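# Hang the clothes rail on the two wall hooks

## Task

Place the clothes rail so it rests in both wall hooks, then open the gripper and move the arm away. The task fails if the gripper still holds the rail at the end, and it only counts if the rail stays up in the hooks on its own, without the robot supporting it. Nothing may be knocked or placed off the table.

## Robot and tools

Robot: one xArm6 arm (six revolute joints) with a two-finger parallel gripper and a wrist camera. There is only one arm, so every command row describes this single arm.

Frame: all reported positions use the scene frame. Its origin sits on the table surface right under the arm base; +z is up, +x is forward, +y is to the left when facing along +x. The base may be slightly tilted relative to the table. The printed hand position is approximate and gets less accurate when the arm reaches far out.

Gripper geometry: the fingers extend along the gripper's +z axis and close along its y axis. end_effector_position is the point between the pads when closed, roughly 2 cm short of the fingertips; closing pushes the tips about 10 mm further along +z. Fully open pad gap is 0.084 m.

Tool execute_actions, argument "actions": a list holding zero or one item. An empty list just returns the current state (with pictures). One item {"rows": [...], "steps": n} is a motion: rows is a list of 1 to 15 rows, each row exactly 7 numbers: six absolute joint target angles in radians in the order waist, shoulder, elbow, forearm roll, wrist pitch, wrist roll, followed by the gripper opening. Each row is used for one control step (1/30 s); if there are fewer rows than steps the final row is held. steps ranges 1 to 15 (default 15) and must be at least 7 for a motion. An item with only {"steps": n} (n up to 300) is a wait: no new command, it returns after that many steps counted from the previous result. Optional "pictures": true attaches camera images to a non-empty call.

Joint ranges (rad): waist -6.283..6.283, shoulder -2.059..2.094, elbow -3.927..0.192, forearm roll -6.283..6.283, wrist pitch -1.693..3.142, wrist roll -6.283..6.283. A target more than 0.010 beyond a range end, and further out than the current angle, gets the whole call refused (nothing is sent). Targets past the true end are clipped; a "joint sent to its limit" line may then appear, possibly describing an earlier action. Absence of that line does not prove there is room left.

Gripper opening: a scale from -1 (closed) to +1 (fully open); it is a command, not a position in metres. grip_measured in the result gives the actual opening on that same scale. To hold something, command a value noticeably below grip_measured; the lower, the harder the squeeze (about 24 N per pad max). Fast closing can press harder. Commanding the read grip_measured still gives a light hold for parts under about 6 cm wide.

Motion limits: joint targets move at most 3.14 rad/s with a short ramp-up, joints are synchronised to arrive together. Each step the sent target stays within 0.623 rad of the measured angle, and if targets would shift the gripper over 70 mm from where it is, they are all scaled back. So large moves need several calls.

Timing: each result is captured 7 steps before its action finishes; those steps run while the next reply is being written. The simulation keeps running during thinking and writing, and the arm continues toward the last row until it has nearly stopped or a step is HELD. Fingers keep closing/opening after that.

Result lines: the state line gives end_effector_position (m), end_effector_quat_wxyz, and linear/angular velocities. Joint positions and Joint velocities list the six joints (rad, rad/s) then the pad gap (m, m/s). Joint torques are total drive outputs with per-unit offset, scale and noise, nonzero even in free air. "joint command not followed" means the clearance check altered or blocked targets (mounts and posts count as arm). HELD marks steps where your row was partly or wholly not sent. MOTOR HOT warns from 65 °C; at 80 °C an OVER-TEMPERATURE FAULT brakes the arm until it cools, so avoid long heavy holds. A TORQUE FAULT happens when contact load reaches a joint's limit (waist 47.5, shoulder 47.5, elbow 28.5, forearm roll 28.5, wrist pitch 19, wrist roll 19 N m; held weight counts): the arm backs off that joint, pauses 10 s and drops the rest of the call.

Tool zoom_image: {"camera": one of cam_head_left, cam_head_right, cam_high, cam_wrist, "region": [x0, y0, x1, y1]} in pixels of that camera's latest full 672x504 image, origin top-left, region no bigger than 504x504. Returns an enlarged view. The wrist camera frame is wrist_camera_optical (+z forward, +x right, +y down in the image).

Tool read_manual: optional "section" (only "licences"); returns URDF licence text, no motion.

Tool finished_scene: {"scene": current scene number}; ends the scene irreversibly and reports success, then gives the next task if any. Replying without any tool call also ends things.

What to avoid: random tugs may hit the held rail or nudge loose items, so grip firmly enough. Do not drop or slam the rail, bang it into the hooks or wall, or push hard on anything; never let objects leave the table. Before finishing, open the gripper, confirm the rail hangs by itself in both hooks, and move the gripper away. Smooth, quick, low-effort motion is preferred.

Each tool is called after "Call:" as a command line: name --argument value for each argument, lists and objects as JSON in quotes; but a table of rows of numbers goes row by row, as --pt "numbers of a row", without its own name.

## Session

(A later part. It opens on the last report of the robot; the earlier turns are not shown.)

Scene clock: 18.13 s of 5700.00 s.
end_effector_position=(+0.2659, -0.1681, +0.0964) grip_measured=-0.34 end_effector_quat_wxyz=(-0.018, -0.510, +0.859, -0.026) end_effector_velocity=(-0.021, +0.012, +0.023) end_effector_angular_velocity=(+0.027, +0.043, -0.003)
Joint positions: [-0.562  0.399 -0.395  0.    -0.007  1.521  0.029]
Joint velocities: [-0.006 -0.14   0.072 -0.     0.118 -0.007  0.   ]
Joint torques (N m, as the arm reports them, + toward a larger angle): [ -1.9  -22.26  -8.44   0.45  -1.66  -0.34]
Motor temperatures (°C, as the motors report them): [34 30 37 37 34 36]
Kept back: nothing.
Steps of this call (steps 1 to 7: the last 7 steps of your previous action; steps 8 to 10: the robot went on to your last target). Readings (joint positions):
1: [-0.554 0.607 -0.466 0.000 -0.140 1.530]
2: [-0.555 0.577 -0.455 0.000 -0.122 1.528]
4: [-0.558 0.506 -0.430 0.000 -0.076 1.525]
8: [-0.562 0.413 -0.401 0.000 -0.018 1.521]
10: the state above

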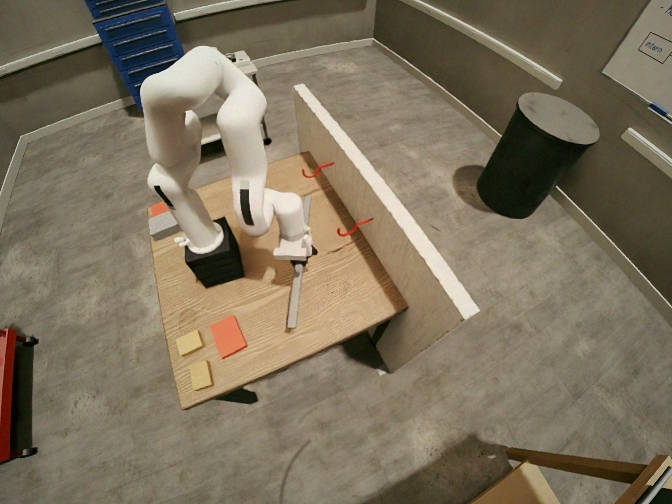

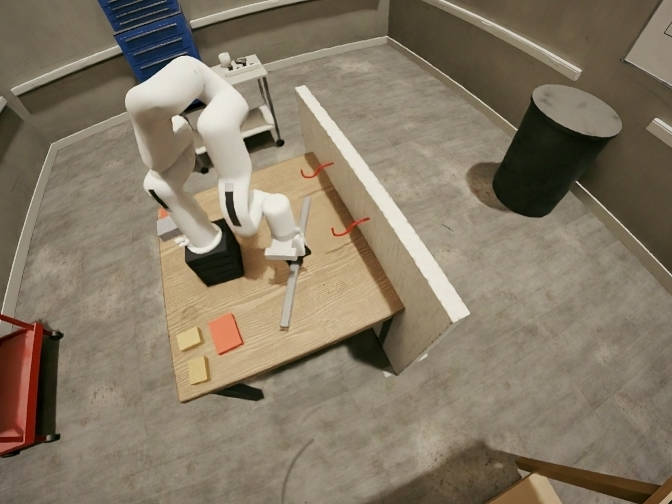

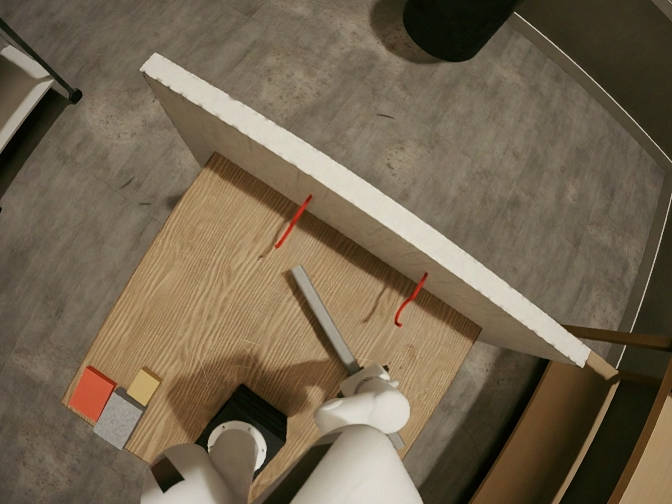

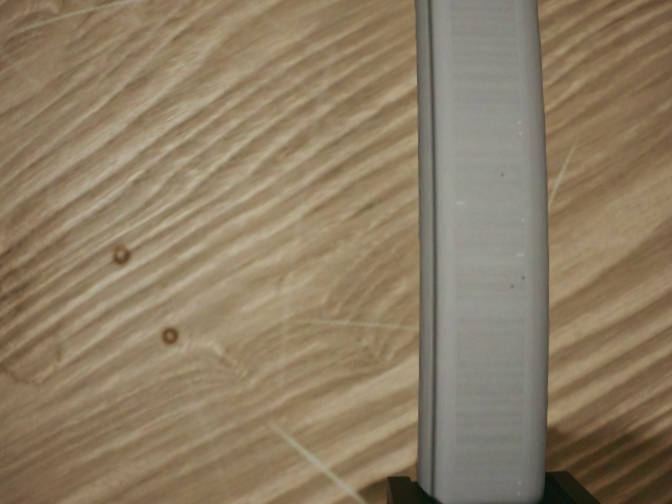

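Call:
execute_actions --actions '[{"rows": [[-0.566,0.31,-0.373,0,0.063,1.517,-1],[-0.567,0.27,-0.365,0,0.095,1.516,-1],[-0.569,0.22,-0.356,0,0.136,1.514,-1],[-0.571,0.17,-0.348,0,0.178,1.512,-1],[-0.573,0.125,-0.341,0,0.216,1.510,-1],[-0.575,0.08,-0.335,0,0.255,1.508,-1],[-0.576,0.037,-0.331,0,0.294,1.507,-1],[-0.578,-0.01,-0.331,0,0.341,1.505,-1],[-0.580,-0.055,-0.333,0,0.388,1.503,-1],[-0.582,-0.10,-0.336,0,0.436,1.501,-1],[-0.584,-0.14,-0.340,0,0.480,1.499,-1],[-0.586,-0.18,-0.344,0,0.524,1.497,-1],[-0.588,-0.22,-0.349,0,0.569,1.495,-1],[-0.590,-0.253,-0.354,0,0.606,1.493,-1]], "steps": 15}]'

Call:
execute_actions --actions '[{"rows": [[-0.590,-0.253,-0.354,0,0.606,1.493,-1],[-0.590,-0.253,-0.354,0,0.606,1.493,-1],[-0.575,-0.240,-0.367,0,0.607,1.495,-1],[-0.555,-0.223,-0.385,0,0.607,1.496,-1],[-0.535,-0.206,-0.403,0,0.608,1.498,-1],[-0.515,-0.189,-0.420,0,0.609,1.500,-1],[-0.495,-0.172,-0.438,0,0.609,1.502,-1],[-0.475,-0.155,-0.456,0,0.610,1.504,-1],[-0.452,-0.135,-0.476,0,0.610,1.506,-1],[-0.429,-0.115,-0.496,0,0.611,1.509,-1],[-0.406,-0.096,-0.517,0,0.612,1.511,-1],[-0.383,-0.076,-0.537,0,0.613,1.513,-1],[-0.360,-0.056,-0.557,0,0.613,1.515,-1],[-0.337,-0.037,-0.578,0,0.614,1.518,-1],[-0.314,-0.017,-0.598,0,0.615,1.520,-1]], "steps": 15}]'

Call:
execute_actions --actions '[{"rows": [[-0.291,0.003,-0.618,0,0.615,1.522,-1],[-0.268,0.022,-0.639,0,0.616,1.525,-1],[-0.245,0.042,-0.659,0,0.617,1.527,-1],[-0.222,0.062,-0.679,0,0.617,1.529,-1],[-0.199,0.081,-0.700,0,0.618,1.531,-1],[-0.176,0.101,-0.720,0,0.619,1.534,-1],[-0.153,0.121,-0.740,0,0.619,1.536,-1],[-0.130,0.140,-0.761,0,0.620,1.538,-1],[-0.107,0.160,-0.781,0,0.621,1.540,-1],[-0.088,0.176,-0.798,0,0.622,1.542,-1],[-0.071,0.191,-0.813,0,0.622,1.544,-1],[-0.057,0.203,-0.825,0,0.623,1.545,-1],[-0.047,0.211,-0.834,0,0.623,1.546,-1],[-0.041,0.217,-0.840,0,0.623,1.547,-1],[-0.038,0.219,-0.842,0,0.623,1.547,-1]], "steps": 15}]'

Call:
execute_actions --actions '[{"steps": 18}]' --pictures true

Scene clock: 19.67 s of 5700.00 s.
end_effector_position=(+0.2668, -0.1686, +0.1379) grip_measured=-0.34 end_effector_quat_wxyz=(-0.019, -0.510, +0.859, -0.025) end_effector_velocity=(+0.017, -0.010, +0.271) end_effector_angular_velocity=(-0.023, -0.036, +0.003)
Joint positions: [-0.57   0.209 -0.357 -0.     0.147  1.513  0.029]
Joint velocities: [-0.046 -1.211  0.173  0.     0.995 -0.046  0.   ]
Joint torques (N m, as the arm reports them, + toward a larger angle): [ -1.76 -24.85 -10.68   0.46  -1.56  -0.34]
Motor temperatures (°C, as the motors report them): [34 30 37 37 34 36]
Steps of this call (steps 1 to 30: the robot went on to your last target; steps 31 to 38: nothing new was sent; steps 39 to 46: the first 8 steps of this action). Readings (joint positions):
39: [-0.563 0.384 -0.389 -0.000 0.004 1.520]
40: [-0.563 0.380 -0.388 -0.000 0.008 1.520]
42: [-0.564 0.347 -0.379 -0.000 0.037 1.518]
46: the state above

Scene clock: 20.17 s of 5700.00 s.
end_effector_position=(+0.2802, -0.1623, +0.2463) grip_measured=-0.34 end_effector_quat_wxyz=(-0.020, -0.526, +0.850, -0.024) end_effector_velocity=(+0.155, +0.072, +0.024) end_effector_angular_velocity=(+0.018, +0.051, +0.395)
Joint positions: [-0.55  -0.206 -0.387  0.     0.594  1.497  0.029]
Joint velocities: [ 0.43   0.263 -0.383 -0.     0.15   0.033 -0.   ]
Joint torques (N m, as the arm reports them, + toward a larger angle): [  0.29 -15.49 -19.91   0.23  -1.74  -0.3 ]
Motor temperatures (°C, as the motors report them): [34 30 37 37 34 36]
Steps of this call (steps 1 to 7: the last 7 steps of your previous action; steps 8 to 15: the first 8 steps of this action). Readings (joint positions):
8: [-0.584 -0.127 -0.344 -0.000 0.470 1.499]
9: [-0.585 -0.162 -0.348 -0.000 0.505 1.498]
11: [-0.586 -0.207 -0.354 0.000 0.554 1.496]
15: the state above

Scene clock: 20.67 s of 5700.00 s.
end_effector_position=(+0.3950, -0.0860, +0.2391) grip_measured=-0.34 end_effector_quat_wxyz=(-0.023, -0.640, +0.768, -0.022) end_effector_velocity=(+0.227, +0.230, -0.050) end_effector_angular_velocity=(+0.004, +0.038, +0.618)
Joint positions: [-0.237  0.049 -0.666 -0.     0.617  1.528  0.029]
Joint velocities: [ 0.686  0.584 -0.605 -0.     0.02   0.067 -0.   ]
Joint torques (N m, as the arm reports them, + toward a larger angle): [ -1.45 -25.26 -17.61   0.32  -1.34  -0.41]
Motor temperatures (°C, as the motors report them): [34 30 37 37 34 36]
Steps of this call (steps 1 to 7: the last 7 steps of your previous action; steps 8 to 15: the first 8 steps of this action). Readings (joint positions):
8: [-0.396 -0.085 -0.526 -0.000 0.611 1.512]
9: [-0.374 -0.067 -0.545 -0.000 0.612 1.514]
11: [-0.329 -0.029 -0.585 -0.000 0.614 1.519]
15: the state above

Scene clock: 21.27 s of 5700.00 s.
end_effector_position=(+0.4525, -0.0093, +0.2202) grip_measured=-0.34 end_effector_quat_wxyz=(+0.024, +0.706, -0.708, +0.019) end_effector_velocity=(+0.005, +0.006, -0.001) end_effector_angular_velocity=(+0.000, -0.002, +0.011)
Joint positions: [-0.04   0.217 -0.84   0.     0.623  1.547  0.029]
Joint velocities: [ 0.014  0.011 -0.014  0.    -0.     0.003 -0.   ]
Joint torques (N m, as the arm reports them, + toward a larger angle): [ -2.08 -30.95 -18.06   0.17  -1.46  -0.34]
Motor temperatures (°C, as the motors report them): [34 30 37 37 34 36]
Kept back: nothing.
Steps of this call (steps 1 to 7: the last 7 steps of your previous action; steps 8 to 18: the robot went on to your last target). Readings (joint positions):
1: [-0.215 0.068 -0.686 -0.000 0.617 1.530]
2: [-0.192 0.088 -0.706 -0.000 0.618 1.532]
4: [-0.147 0.126 -0.746 -0.000 0.620 1.536]
8: [-0.075 0.187 -0.808 -0.000 0.622 1.543]
18: the state above

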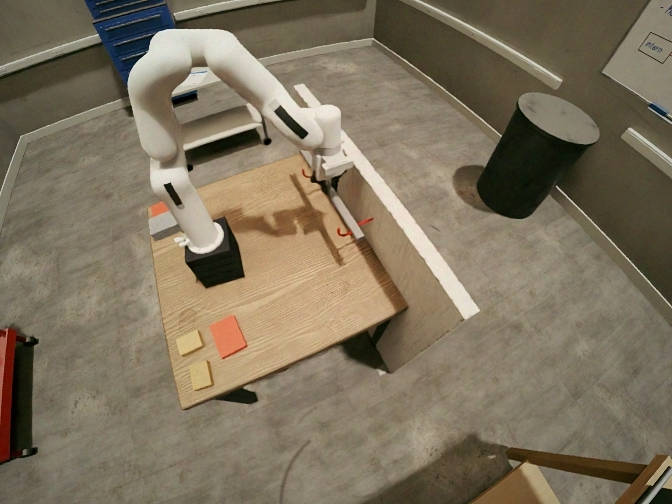

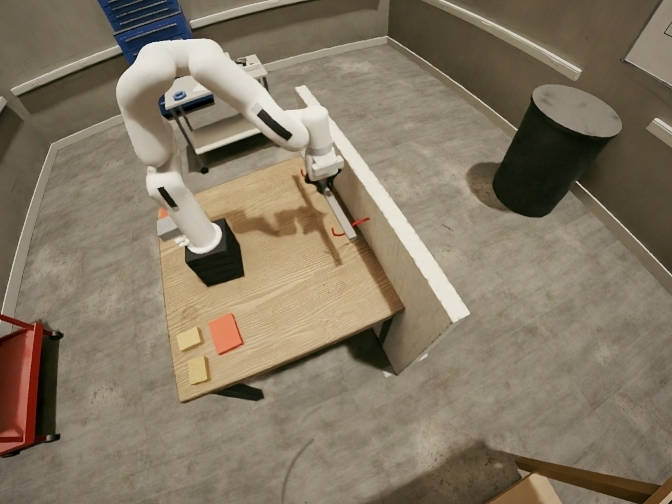

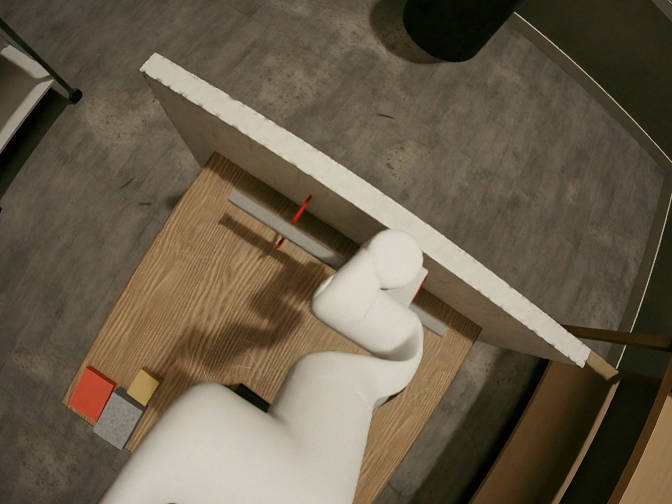

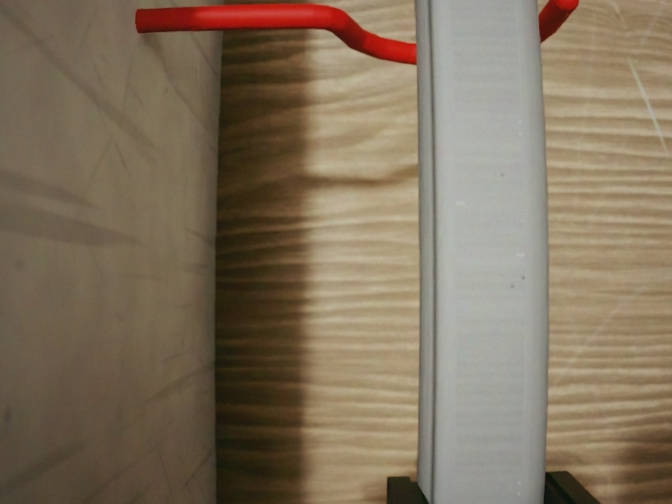

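Call:
execute_actions --actions '[{"rows": [[-0.05,0.218,-0.840,0,0.622,1.535,-1],[-0.062,0.218,-0.838,0,0.620,1.523,-1],[-0.073,0.217,-0.836,0,0.619,1.512,-1],[-0.082,0.216,-0.834,0,0.618,1.502,-1],[-0.082,0.23,-0.833,0,0.603,1.503,-1],[-0.081,0.25,-0.833,0,0.583,1.504,-1],[-0.080,0.27,-0.832,0,0.562,1.505,-1],[-0.079,0.29,-0.832,0,0.542,1.506,-1],[-0.078,0.31,-0.832,0,0.522,1.507,-1],[-0.077,0.33,-0.832,0,0.502,1.508,-1],[-0.076,0.35,-0.833,0,0.483,1.509,-1],[-0.075,0.37,-0.834,0,0.464,1.510,-1],[-0.074,0.385,-0.835,0,0.450,1.511,-1],[-0.073,0.397,-0.836,0,0.439,1.512,-1],[-0.073,0.404,-0.837,0,0.432,1.512,-1]], "steps": 15}]'

Call:
execute_actions --actions '[{"steps": 18}]' --pictures true

Scene clock: 23.23 s of 5700.00 s.
end_effector_position=(+0.4522, -0.0241, +0.2156) grip_measured=-0.34 end_effector_quat_wxyz=(+0.023, +0.706, -0.707, +0.021) end_effector_velocity=(+0.005, -0.051, -0.102) end_effector_angular_velocity=(-0.001, -0.019, -0.008)
Joint positions: [-0.072  0.23  -0.837  0.     0.603  1.514  0.029]
Joint velocities: [-0.097  0.271  0.017  0.    -0.307 -0.088 -0.   ]
Joint torques (N m, as the arm reports them, + toward a larger angle): [ -0.36 -24.55 -15.53   0.36  -1.42  -0.38]
Motor temperatures (°C, as the motors report them): [34 30 38 37 34 36]
Steps of this call (steps 1 to 15: the robot went on to your last target; steps 16 to 51: nothing new was sent; steps 52 to 59: the first 8 steps of this action). Readings (joint positions):
52: [-0.038 0.219 -0.842 0.000 0.623 1.547]
53: [-0.039 0.219 -0.842 0.000 0.623 1.545]
55: [-0.048 0.218 -0.840 -0.000 0.622 1.536]
59: the state above

Scene clock: 23.83 s of 5700.00 s.
end_effector_position=(+0.4511, -0.0283, +0.1514) grip_measured=-0.34 end_effector_quat_wxyz=(+0.024, +0.706, -0.707, +0.020) end_effector_velocity=(-0.002, -0.000, -0.008) end_effector_angular_velocity=(+0.000, +0.003, -0.001)
Joint positions: [-0.073  0.401 -0.838  0.     0.434  1.512  0.029]
Joint velocities: [ 0.     0.019  0.001  0.    -0.017  0.001 -0.   ]
Joint torques (N m, as the arm reports them, + toward a larger angle): [ -1.94 -32.66 -15.31   0.31  -1.45  -0.3 ]
Motor temperatures (°C, as the motors report them): [34 30 38 37 34 36]
Kept back: nothing.
Steps of this call (steps 1 to 7: the last 7 steps of your previous action; steps 8 to 18: the robot went on to your last target). Readings (joint positions):
1: [-0.075 0.241 -0.836 0.000 0.592 1.511]
2: [-0.076 0.254 -0.835 0.000 0.578 1.510]
4: [-0.077 0.287 -0.833 0.000 0.546 1.509]
8: [-0.075 0.357 -0.833 0.000 0.480 1.510]
18: the state above

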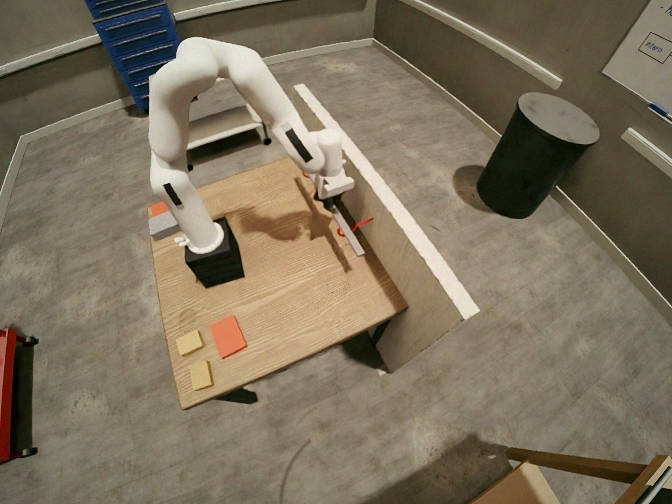

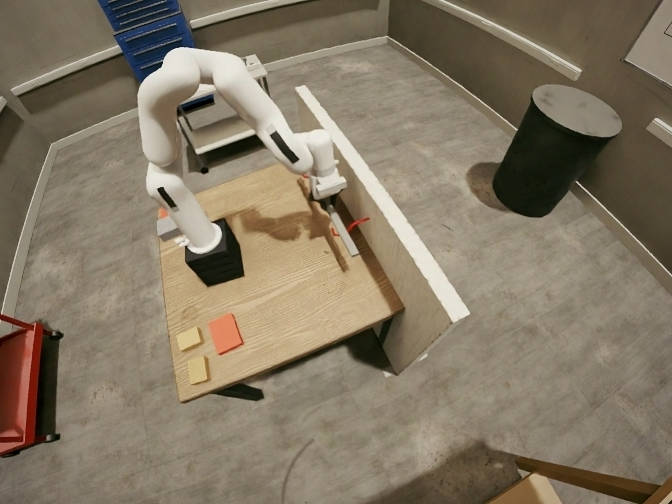

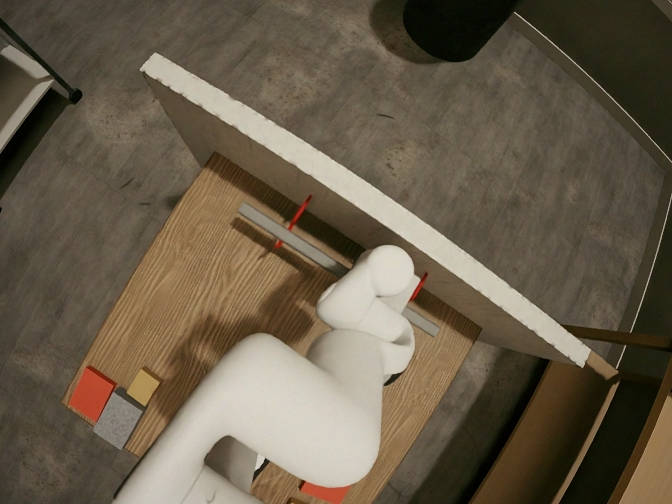

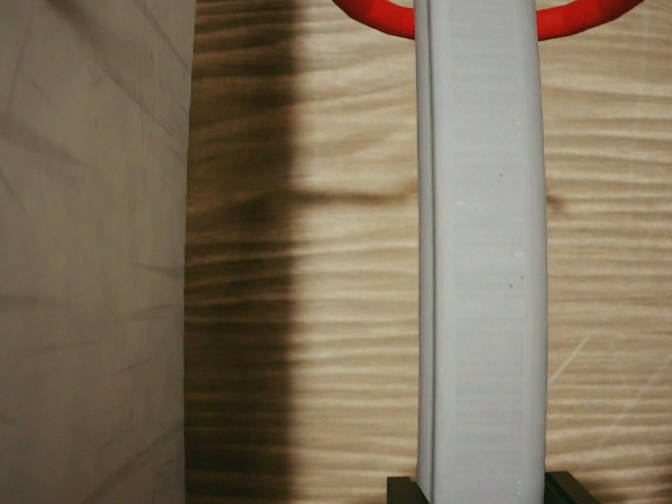

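Call:
execute_actions --actions '[{"rows": [[-0.073,0.407,-0.835,0,0.428,1.512,-1],[-0.073,0.410,-0.834,0,0.424,1.512,-1],[-0.073,0.414,-0.833,0,0.419,1.512,-1],[-0.072,0.418,-0.832,0,0.414,1.513,-1],[-0.072,0.421,-0.831,0,0.410,1.513,-1],[-0.072,0.424,-0.830,0,0.406,1.513,-1],[-0.072,0.427,-0.8295,0,0.4025,1.513,-1]], "steps": 10}]'

Call:
execute_actions --actions '[{"steps": 14}]' --pictures true

Scene clock: 24.83 s of 5700.00 s.
end_effector_position=(+0.4503, -0.0284, +0.1497) grip_measured=-0.34 end_effector_quat_wxyz=(+0.024, +0.706, -0.707, +0.020) end_effector_velocity=(-0.001, +0.000, -0.013) end_effector_angular_velocity=(-0.001, -0.012, +0.002)
Joint positions: [-0.073  0.405 -0.837 -0.     0.43   1.512  0.029]
Joint velocities: [ 0.002  0.031  0.011  0.    -0.054  0.001  0.   ]
Joint torques (N m, as the arm reports them, + toward a larger angle): [ -2.02 -30.06 -13.98   0.18  -1.26  -0.42]
Motor temperatures (°C, as the motors report them): [34 30 38 37 34 36]
Steps of this call (steps 1 to 15: the robot went on to your last target; steps 16 to 27: nothing new was sent; steps 28 to 30: the first 3 steps of this action). Readings (joint positions):
28: [-0.073 0.404 -0.837 0.000 0.432 1.512]
29: [-0.073 0.404 -0.837 -0.000 0.431 1.512]
30: the state above

Scene clock: 25.30 s of 5700.00 s.
end_effector_position=(+0.4496, -0.0284, +0.1419) grip_measured=-0.34 end_effector_quat_wxyz=(+0.022, +0.706, -0.707, +0.022) end_effector_velocity=(-0.003, +0.000, -0.005) end_effector_angular_velocity=(+0.000, +0.005, +0.001)
Joint positions: [-0.072  0.425 -0.833 -0.     0.401  1.513  0.029]
Joint velocities: [ 0.001  0.01   0.002  0.    -0.007  0.    -0.   ]
Joint torques (N m, as the arm reports them, + toward a larger angle): [ -1.77 -19.3   -5.41   0.33   0.35  -0.3 ]
Motor temperatures (°C, as the motors report them): [34 30 38 37 34 36]
Kept back: nothing.
Steps of this call (steps 1 to 7: the last 7 steps of your previous action; steps 8 to 14: the robot went on to your last target). Readings (joint positions):
1: [-0.073 0.406 -0.836 0.000 0.428 1.512]
2: [-0.073 0.408 -0.836 -0.000 0.425 1.512]
4: [-0.073 0.411 -0.835 -0.000 0.418 1.512]
8: [-0.072 0.421 -0.833 -0.000 0.406 1.513]
14: the state above

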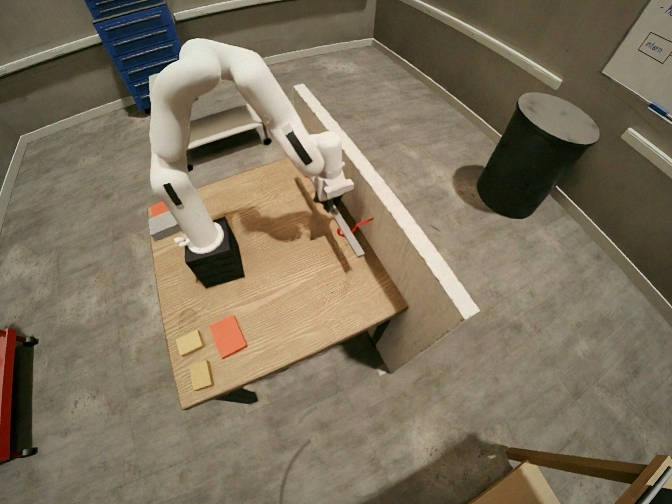

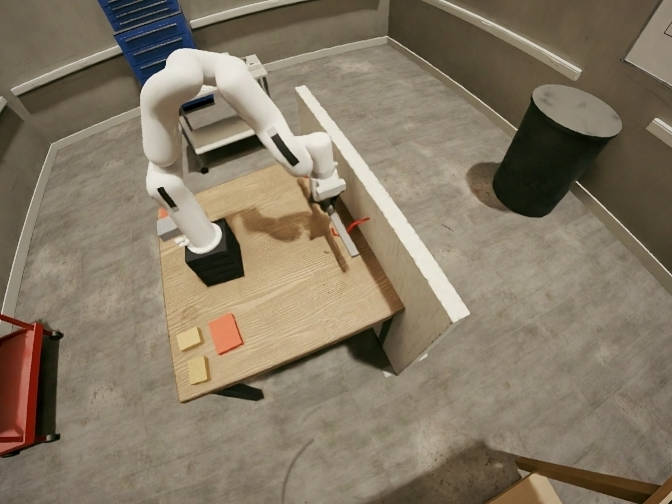

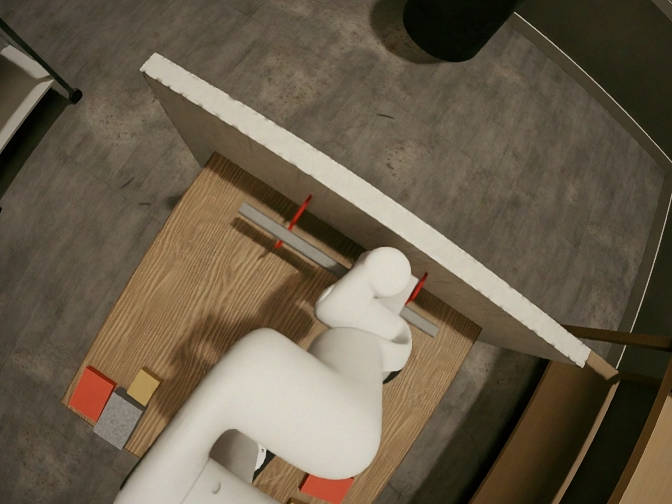

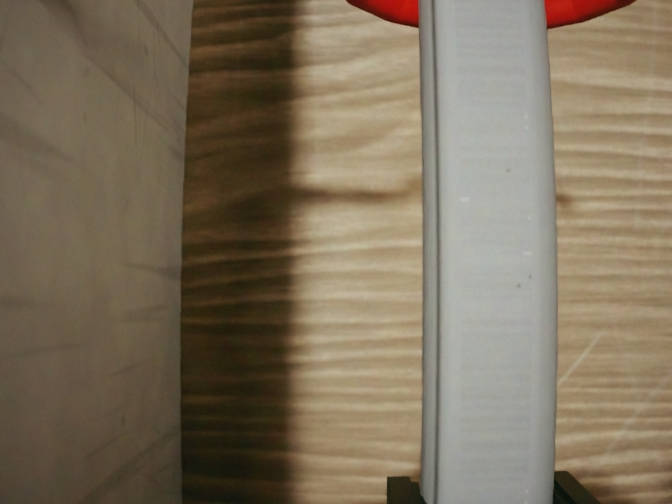

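Contact. Release gradually, then lift clear.

Call:
execute_actions --actions '[{"rows": [[-0.072,0.423,-0.833,0,0.408,1.513,-0.4],[-0.072,0.423,-0.833,0,0.408,1.513,-0.3],[-0.072,0.423,-0.833,0,0.408,1.513,-0.2],[-0.072,0.423,-0.833,0,0.408,1.513,-0.1],[-0.072,0.423,-0.833,0,0.408,1.513,0.05],[-0.072,0.423,-0.833,0,0.408,1.513,0.2],[-0.072,0.423,-0.833,0,0.408,1.513,0.3],[-0.072,0.423,-0.833,0,0.408,1.513,0.3],[-0.073,0.404,-0.835,0,0.432,1.512,0.3],[-0.075,0.37,-0.834,0,0.464,1.510,0.3],[-0.077,0.33,-0.832,0,0.502,1.508,0.3],[-0.079,0.29,-0.832,0,0.542,1.506,0.3],[-0.081,0.25,-0.833,0,0.583,1.504,0.3],[-0.082,0.216,-0.834,0,0.618,1.502,0.3]], "steps": 15}]'

Call:
execute_actions --actions '[{"rows": [[-0.082,0.18,-0.83,0,0.65,1.502,0.3],[-0.082,0.13,-0.82,0,0.69,1.502,0.3],[-0.082,0.08,-0.80,0,0.72,1.502,0.3],[-0.082,0.0,-0.77,0,0.77,1.502,0.3],[-0.082,-0.25,-0.6,0,0.85,1.502,0.3]], "steps": 15}]'

Call:
execute_actions --actions '[{"steps": 15}]' --pictures true

Scene clock: 26.17 s of 5700.00 s.
end_effector_position=(+0.4393, -0.0280, +0.1359) grip_measured=+0.21 end_effector_quat_wxyz=(+0.031, +0.706, -0.707, +0.012) end_effector_velocity=(+0.019, -0.001, +0.013) end_effector_angular_velocity=(-0.003, -0.042, -0.001)
Joint positions: [-0.072  0.43  -0.822  0.     0.413  1.513  0.053]
Joint velocities: [-0.002 -0.012 -0.027 -0.    -0.003  0.002  0.077]
Joint torques (N m, as the arm reports them, + toward a larger angle): [ -2.04 -33.68 -15.75   0.32  -1.47  -0.35]
Motor temperatures (°C, as the motors report them): [34 30 38 37 34 36]
Steps of this call (steps 1 to 18: the robot went on to your last target; steps 19 to 26: the first 8 steps of this action). Readings (joint positions):
19: [-0.072 0.426 -0.831 0.000 0.401 1.513]
20: [-0.072 0.426 -0.831 0.000 0.402 1.513]
22: [-0.072 0.426 -0.831 0.000 0.406 1.513]
26: the state above

Scene clock: 26.67 s of 5700.00 s.
end_effector_position=(+0.4308, -0.0241, +0.2581) grip_measured=+0.29 end_effector_quat_wxyz=(+0.023, +0.707, -0.707, +0.022) end_effector_velocity=(-0.238, +0.032, +0.256) end_effector_angular_velocity=(+0.002, +0.020, +0.001)
Joint positions: [-0.081  0.068 -0.774 -0.     0.7    1.503  0.056]
Joint velocities: [ 0.    -1.279  0.696  0.     0.604 -0.002 -0.   ]
Joint torques (N m, as the arm reports them, + toward a larger angle): [ -1.71 -24.77 -14.99   0.2   -1.02  -0.3 ]
Motor temperatures (°C, as the motors report them): [34 30 38 37 34 36]
Steps of this call (steps 1 to 7: the last 7 steps of your previous action; steps 8 to 15: the first 8 steps of this action). Readings (joint positions):
8: [-0.078 0.309 -0.832 -0.000 0.526 1.507]
9: [-0.079 0.281 -0.833 -0.000 0.552 1.506]
11: [-0.081 0.222 -0.831 -0.000 0.606 1.504]
15: the state above

Scene clock: 27.17 s of 5700.00 s.
end_effector_position=(+0.3666, -0.0168, +0.3082) grip_measured=+0.29 end_effector_quat_wxyz=(+0.025, +0.707, -0.707, +0.019) end_effector_velocity=(-0.006, +0.001, +0.007) end_effector_angular_velocity=(-0.000, -0.005, +0.003)
Joint positions: [-0.082 -0.245 -0.602  0.     0.848  1.502  0.056]
Joint velocities: [ 0.001 -0.04   0.017 -0.     0.018 -0.001  0.   ]
Joint torques (N m, as the arm reports them, + toward a larger angle): [ -1.49 -18.76 -19.5    0.17  -1.34  -0.33]
Motor temperatures (°C, as the motors report them): [34 30 38 37 34 36]
Kept back: nothing.
Steps of this call (steps 1 to 7: the last 7 steps of your previous action; steps 8 to 15: the robot went on to your last target). Readings (joint positions):
1: [-0.081 0.025 -0.750 -0.000 0.720 1.503]
2: [-0.081 -0.018 -0.725 -0.000 0.741 1.503]
4: [-0.082 -0.104 -0.678 0.000 0.781 1.502]
8: [-0.082 -0.212 -0.621 0.000 0.831 1.502]
15: the state above

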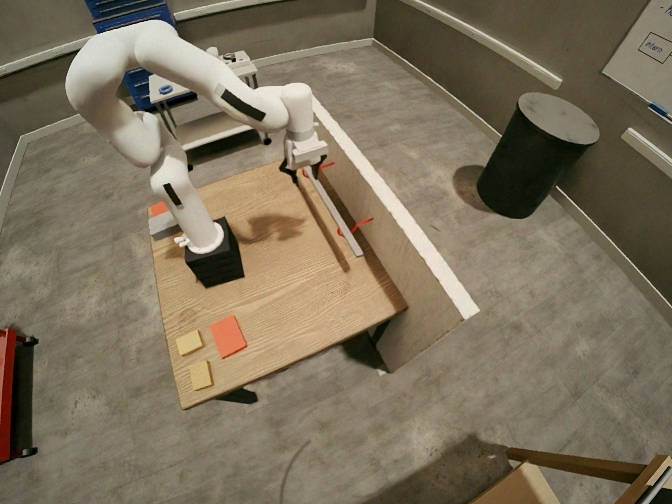

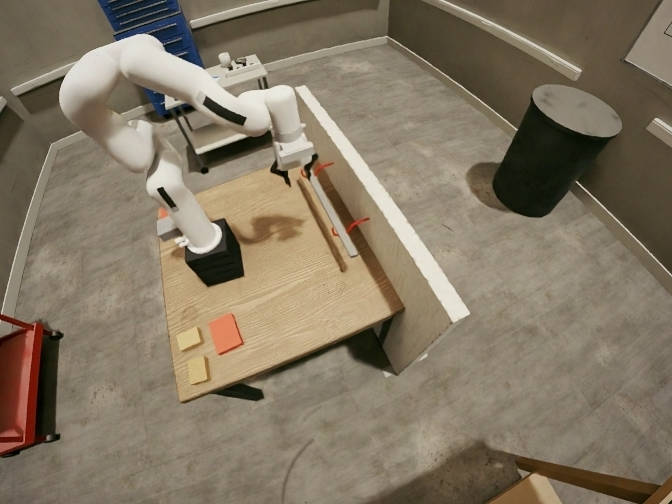

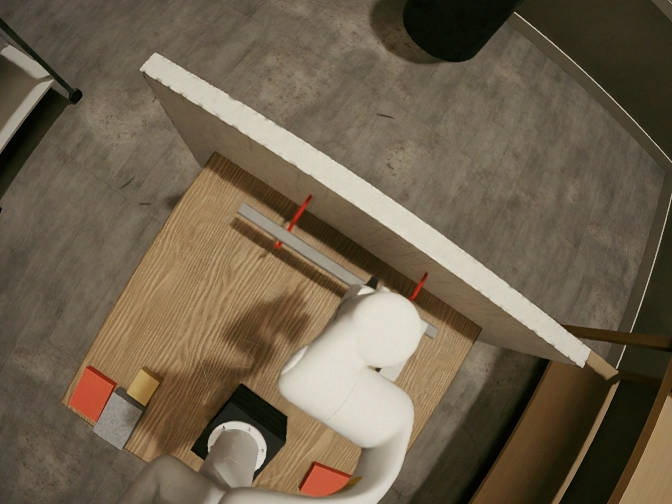

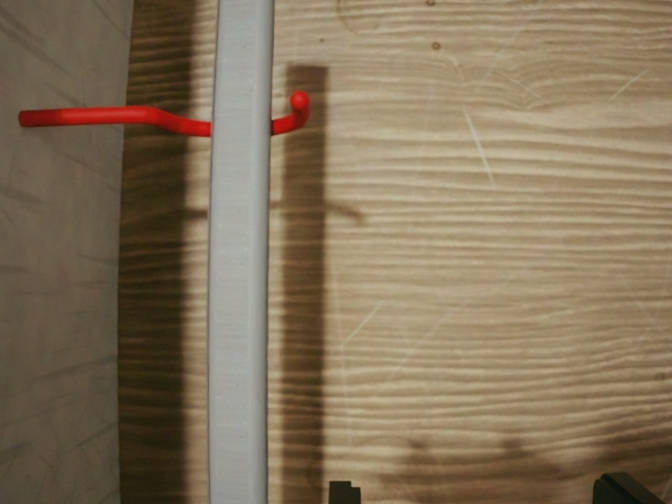

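Call:
execute_actions --actions '[{"steps": 20}]' --pictures true

Call:
zoom_image --camera "cam_head_right" --region '[270, 140, 400, 280]'

Scene clock: 27.83 s of 5700.00 s.
end_effector_position=(+0.3660, -0.0167, +0.3092) grip_measured=+0.29 end_effector_quat_wxyz=(+0.024, +0.707, -0.707, +0.019) end_effector_velocity=(+0.000, +0.000, +0.000) end_effector_angular_velocity=(+0.000, -0.000, +0.001)
Joint positions: [-0.082 -0.25  -0.6   -0.     0.85   1.502  0.056]
Joint velocities: [ 0.    -0.     0.     0.    -0.    -0.001  0.   ]
Joint torques (N m, as the arm reports them, + toward a larger angle): [ -1.69 -18.96 -19.2    0.19  -1.27  -0.3 ]
Motor temperatures (°C, as the motors report them): [34 30 38 37 34 36]
Kept back: nothing.
Steps of this call (steps 1 to 15: the robot went on to your last target; steps 16 to 20: nothing new was sent). Readings (joint positions):
1: [-0.082 -0.246 -0.601 0.000 0.849 1.502]
2: [-0.082 -0.247 -0.601 -0.000 0.849 1.502]
4: [-0.082 -0.248 -0.601 -0.000 0.849 1.502]
8: [-0.082 -0.249 -0.600 -0.000 0.850 1.502]
20: the state above
The arm was judged still, so your last target was given up. Only a new action makes it travel on or press farther. Fingers that are still opening or closing keep moving.

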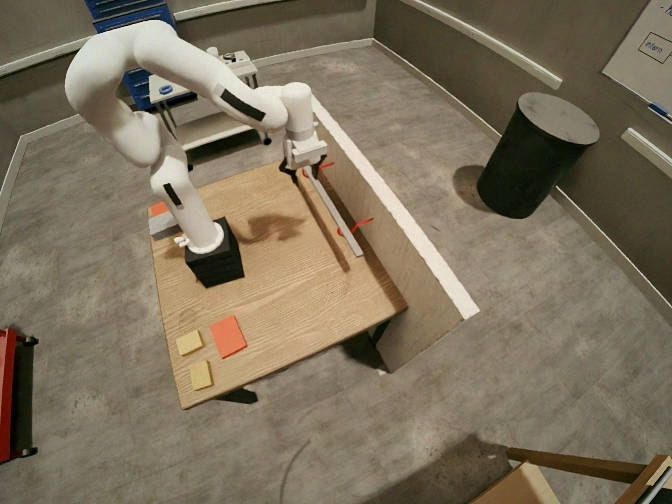

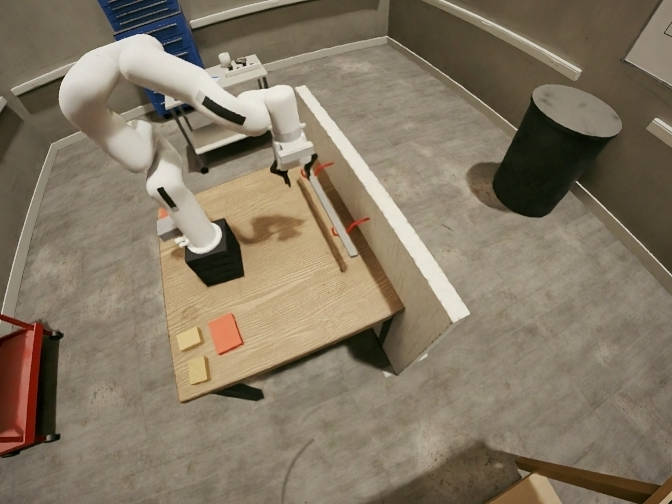

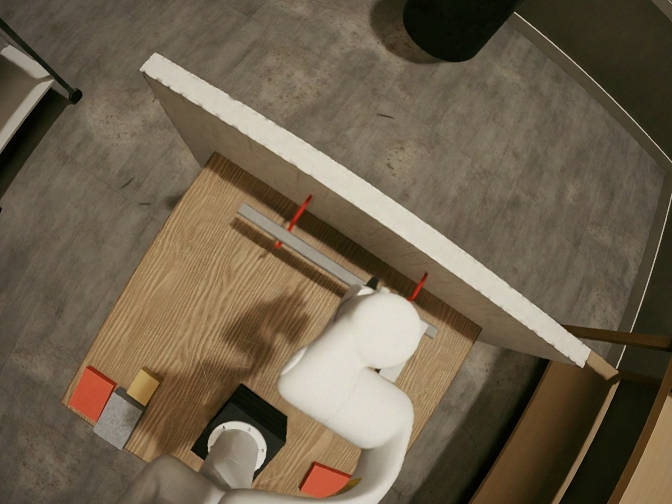

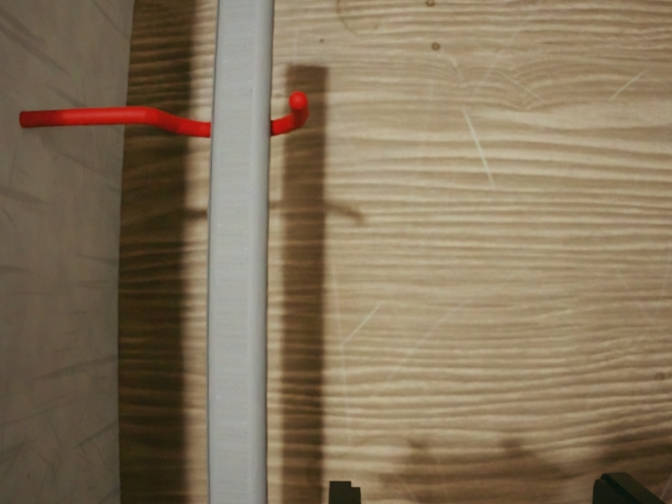

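Region (270, 140, 400, 280) of cam_head_right's 672x504 image, scaled by 3.600, with more detail than that image has; it fills the left 468 columns of this view, and the rest is white.

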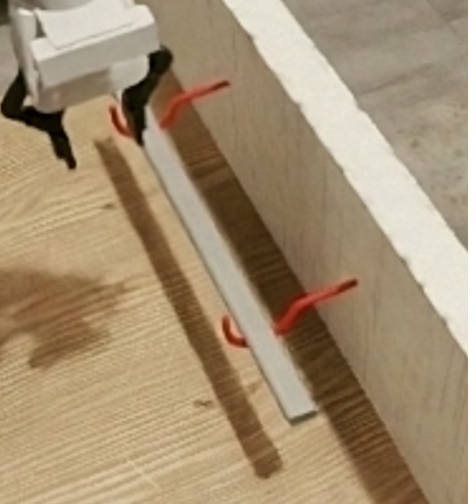

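Call:
finished_scene --scene 1

The scene is finished: the task was done.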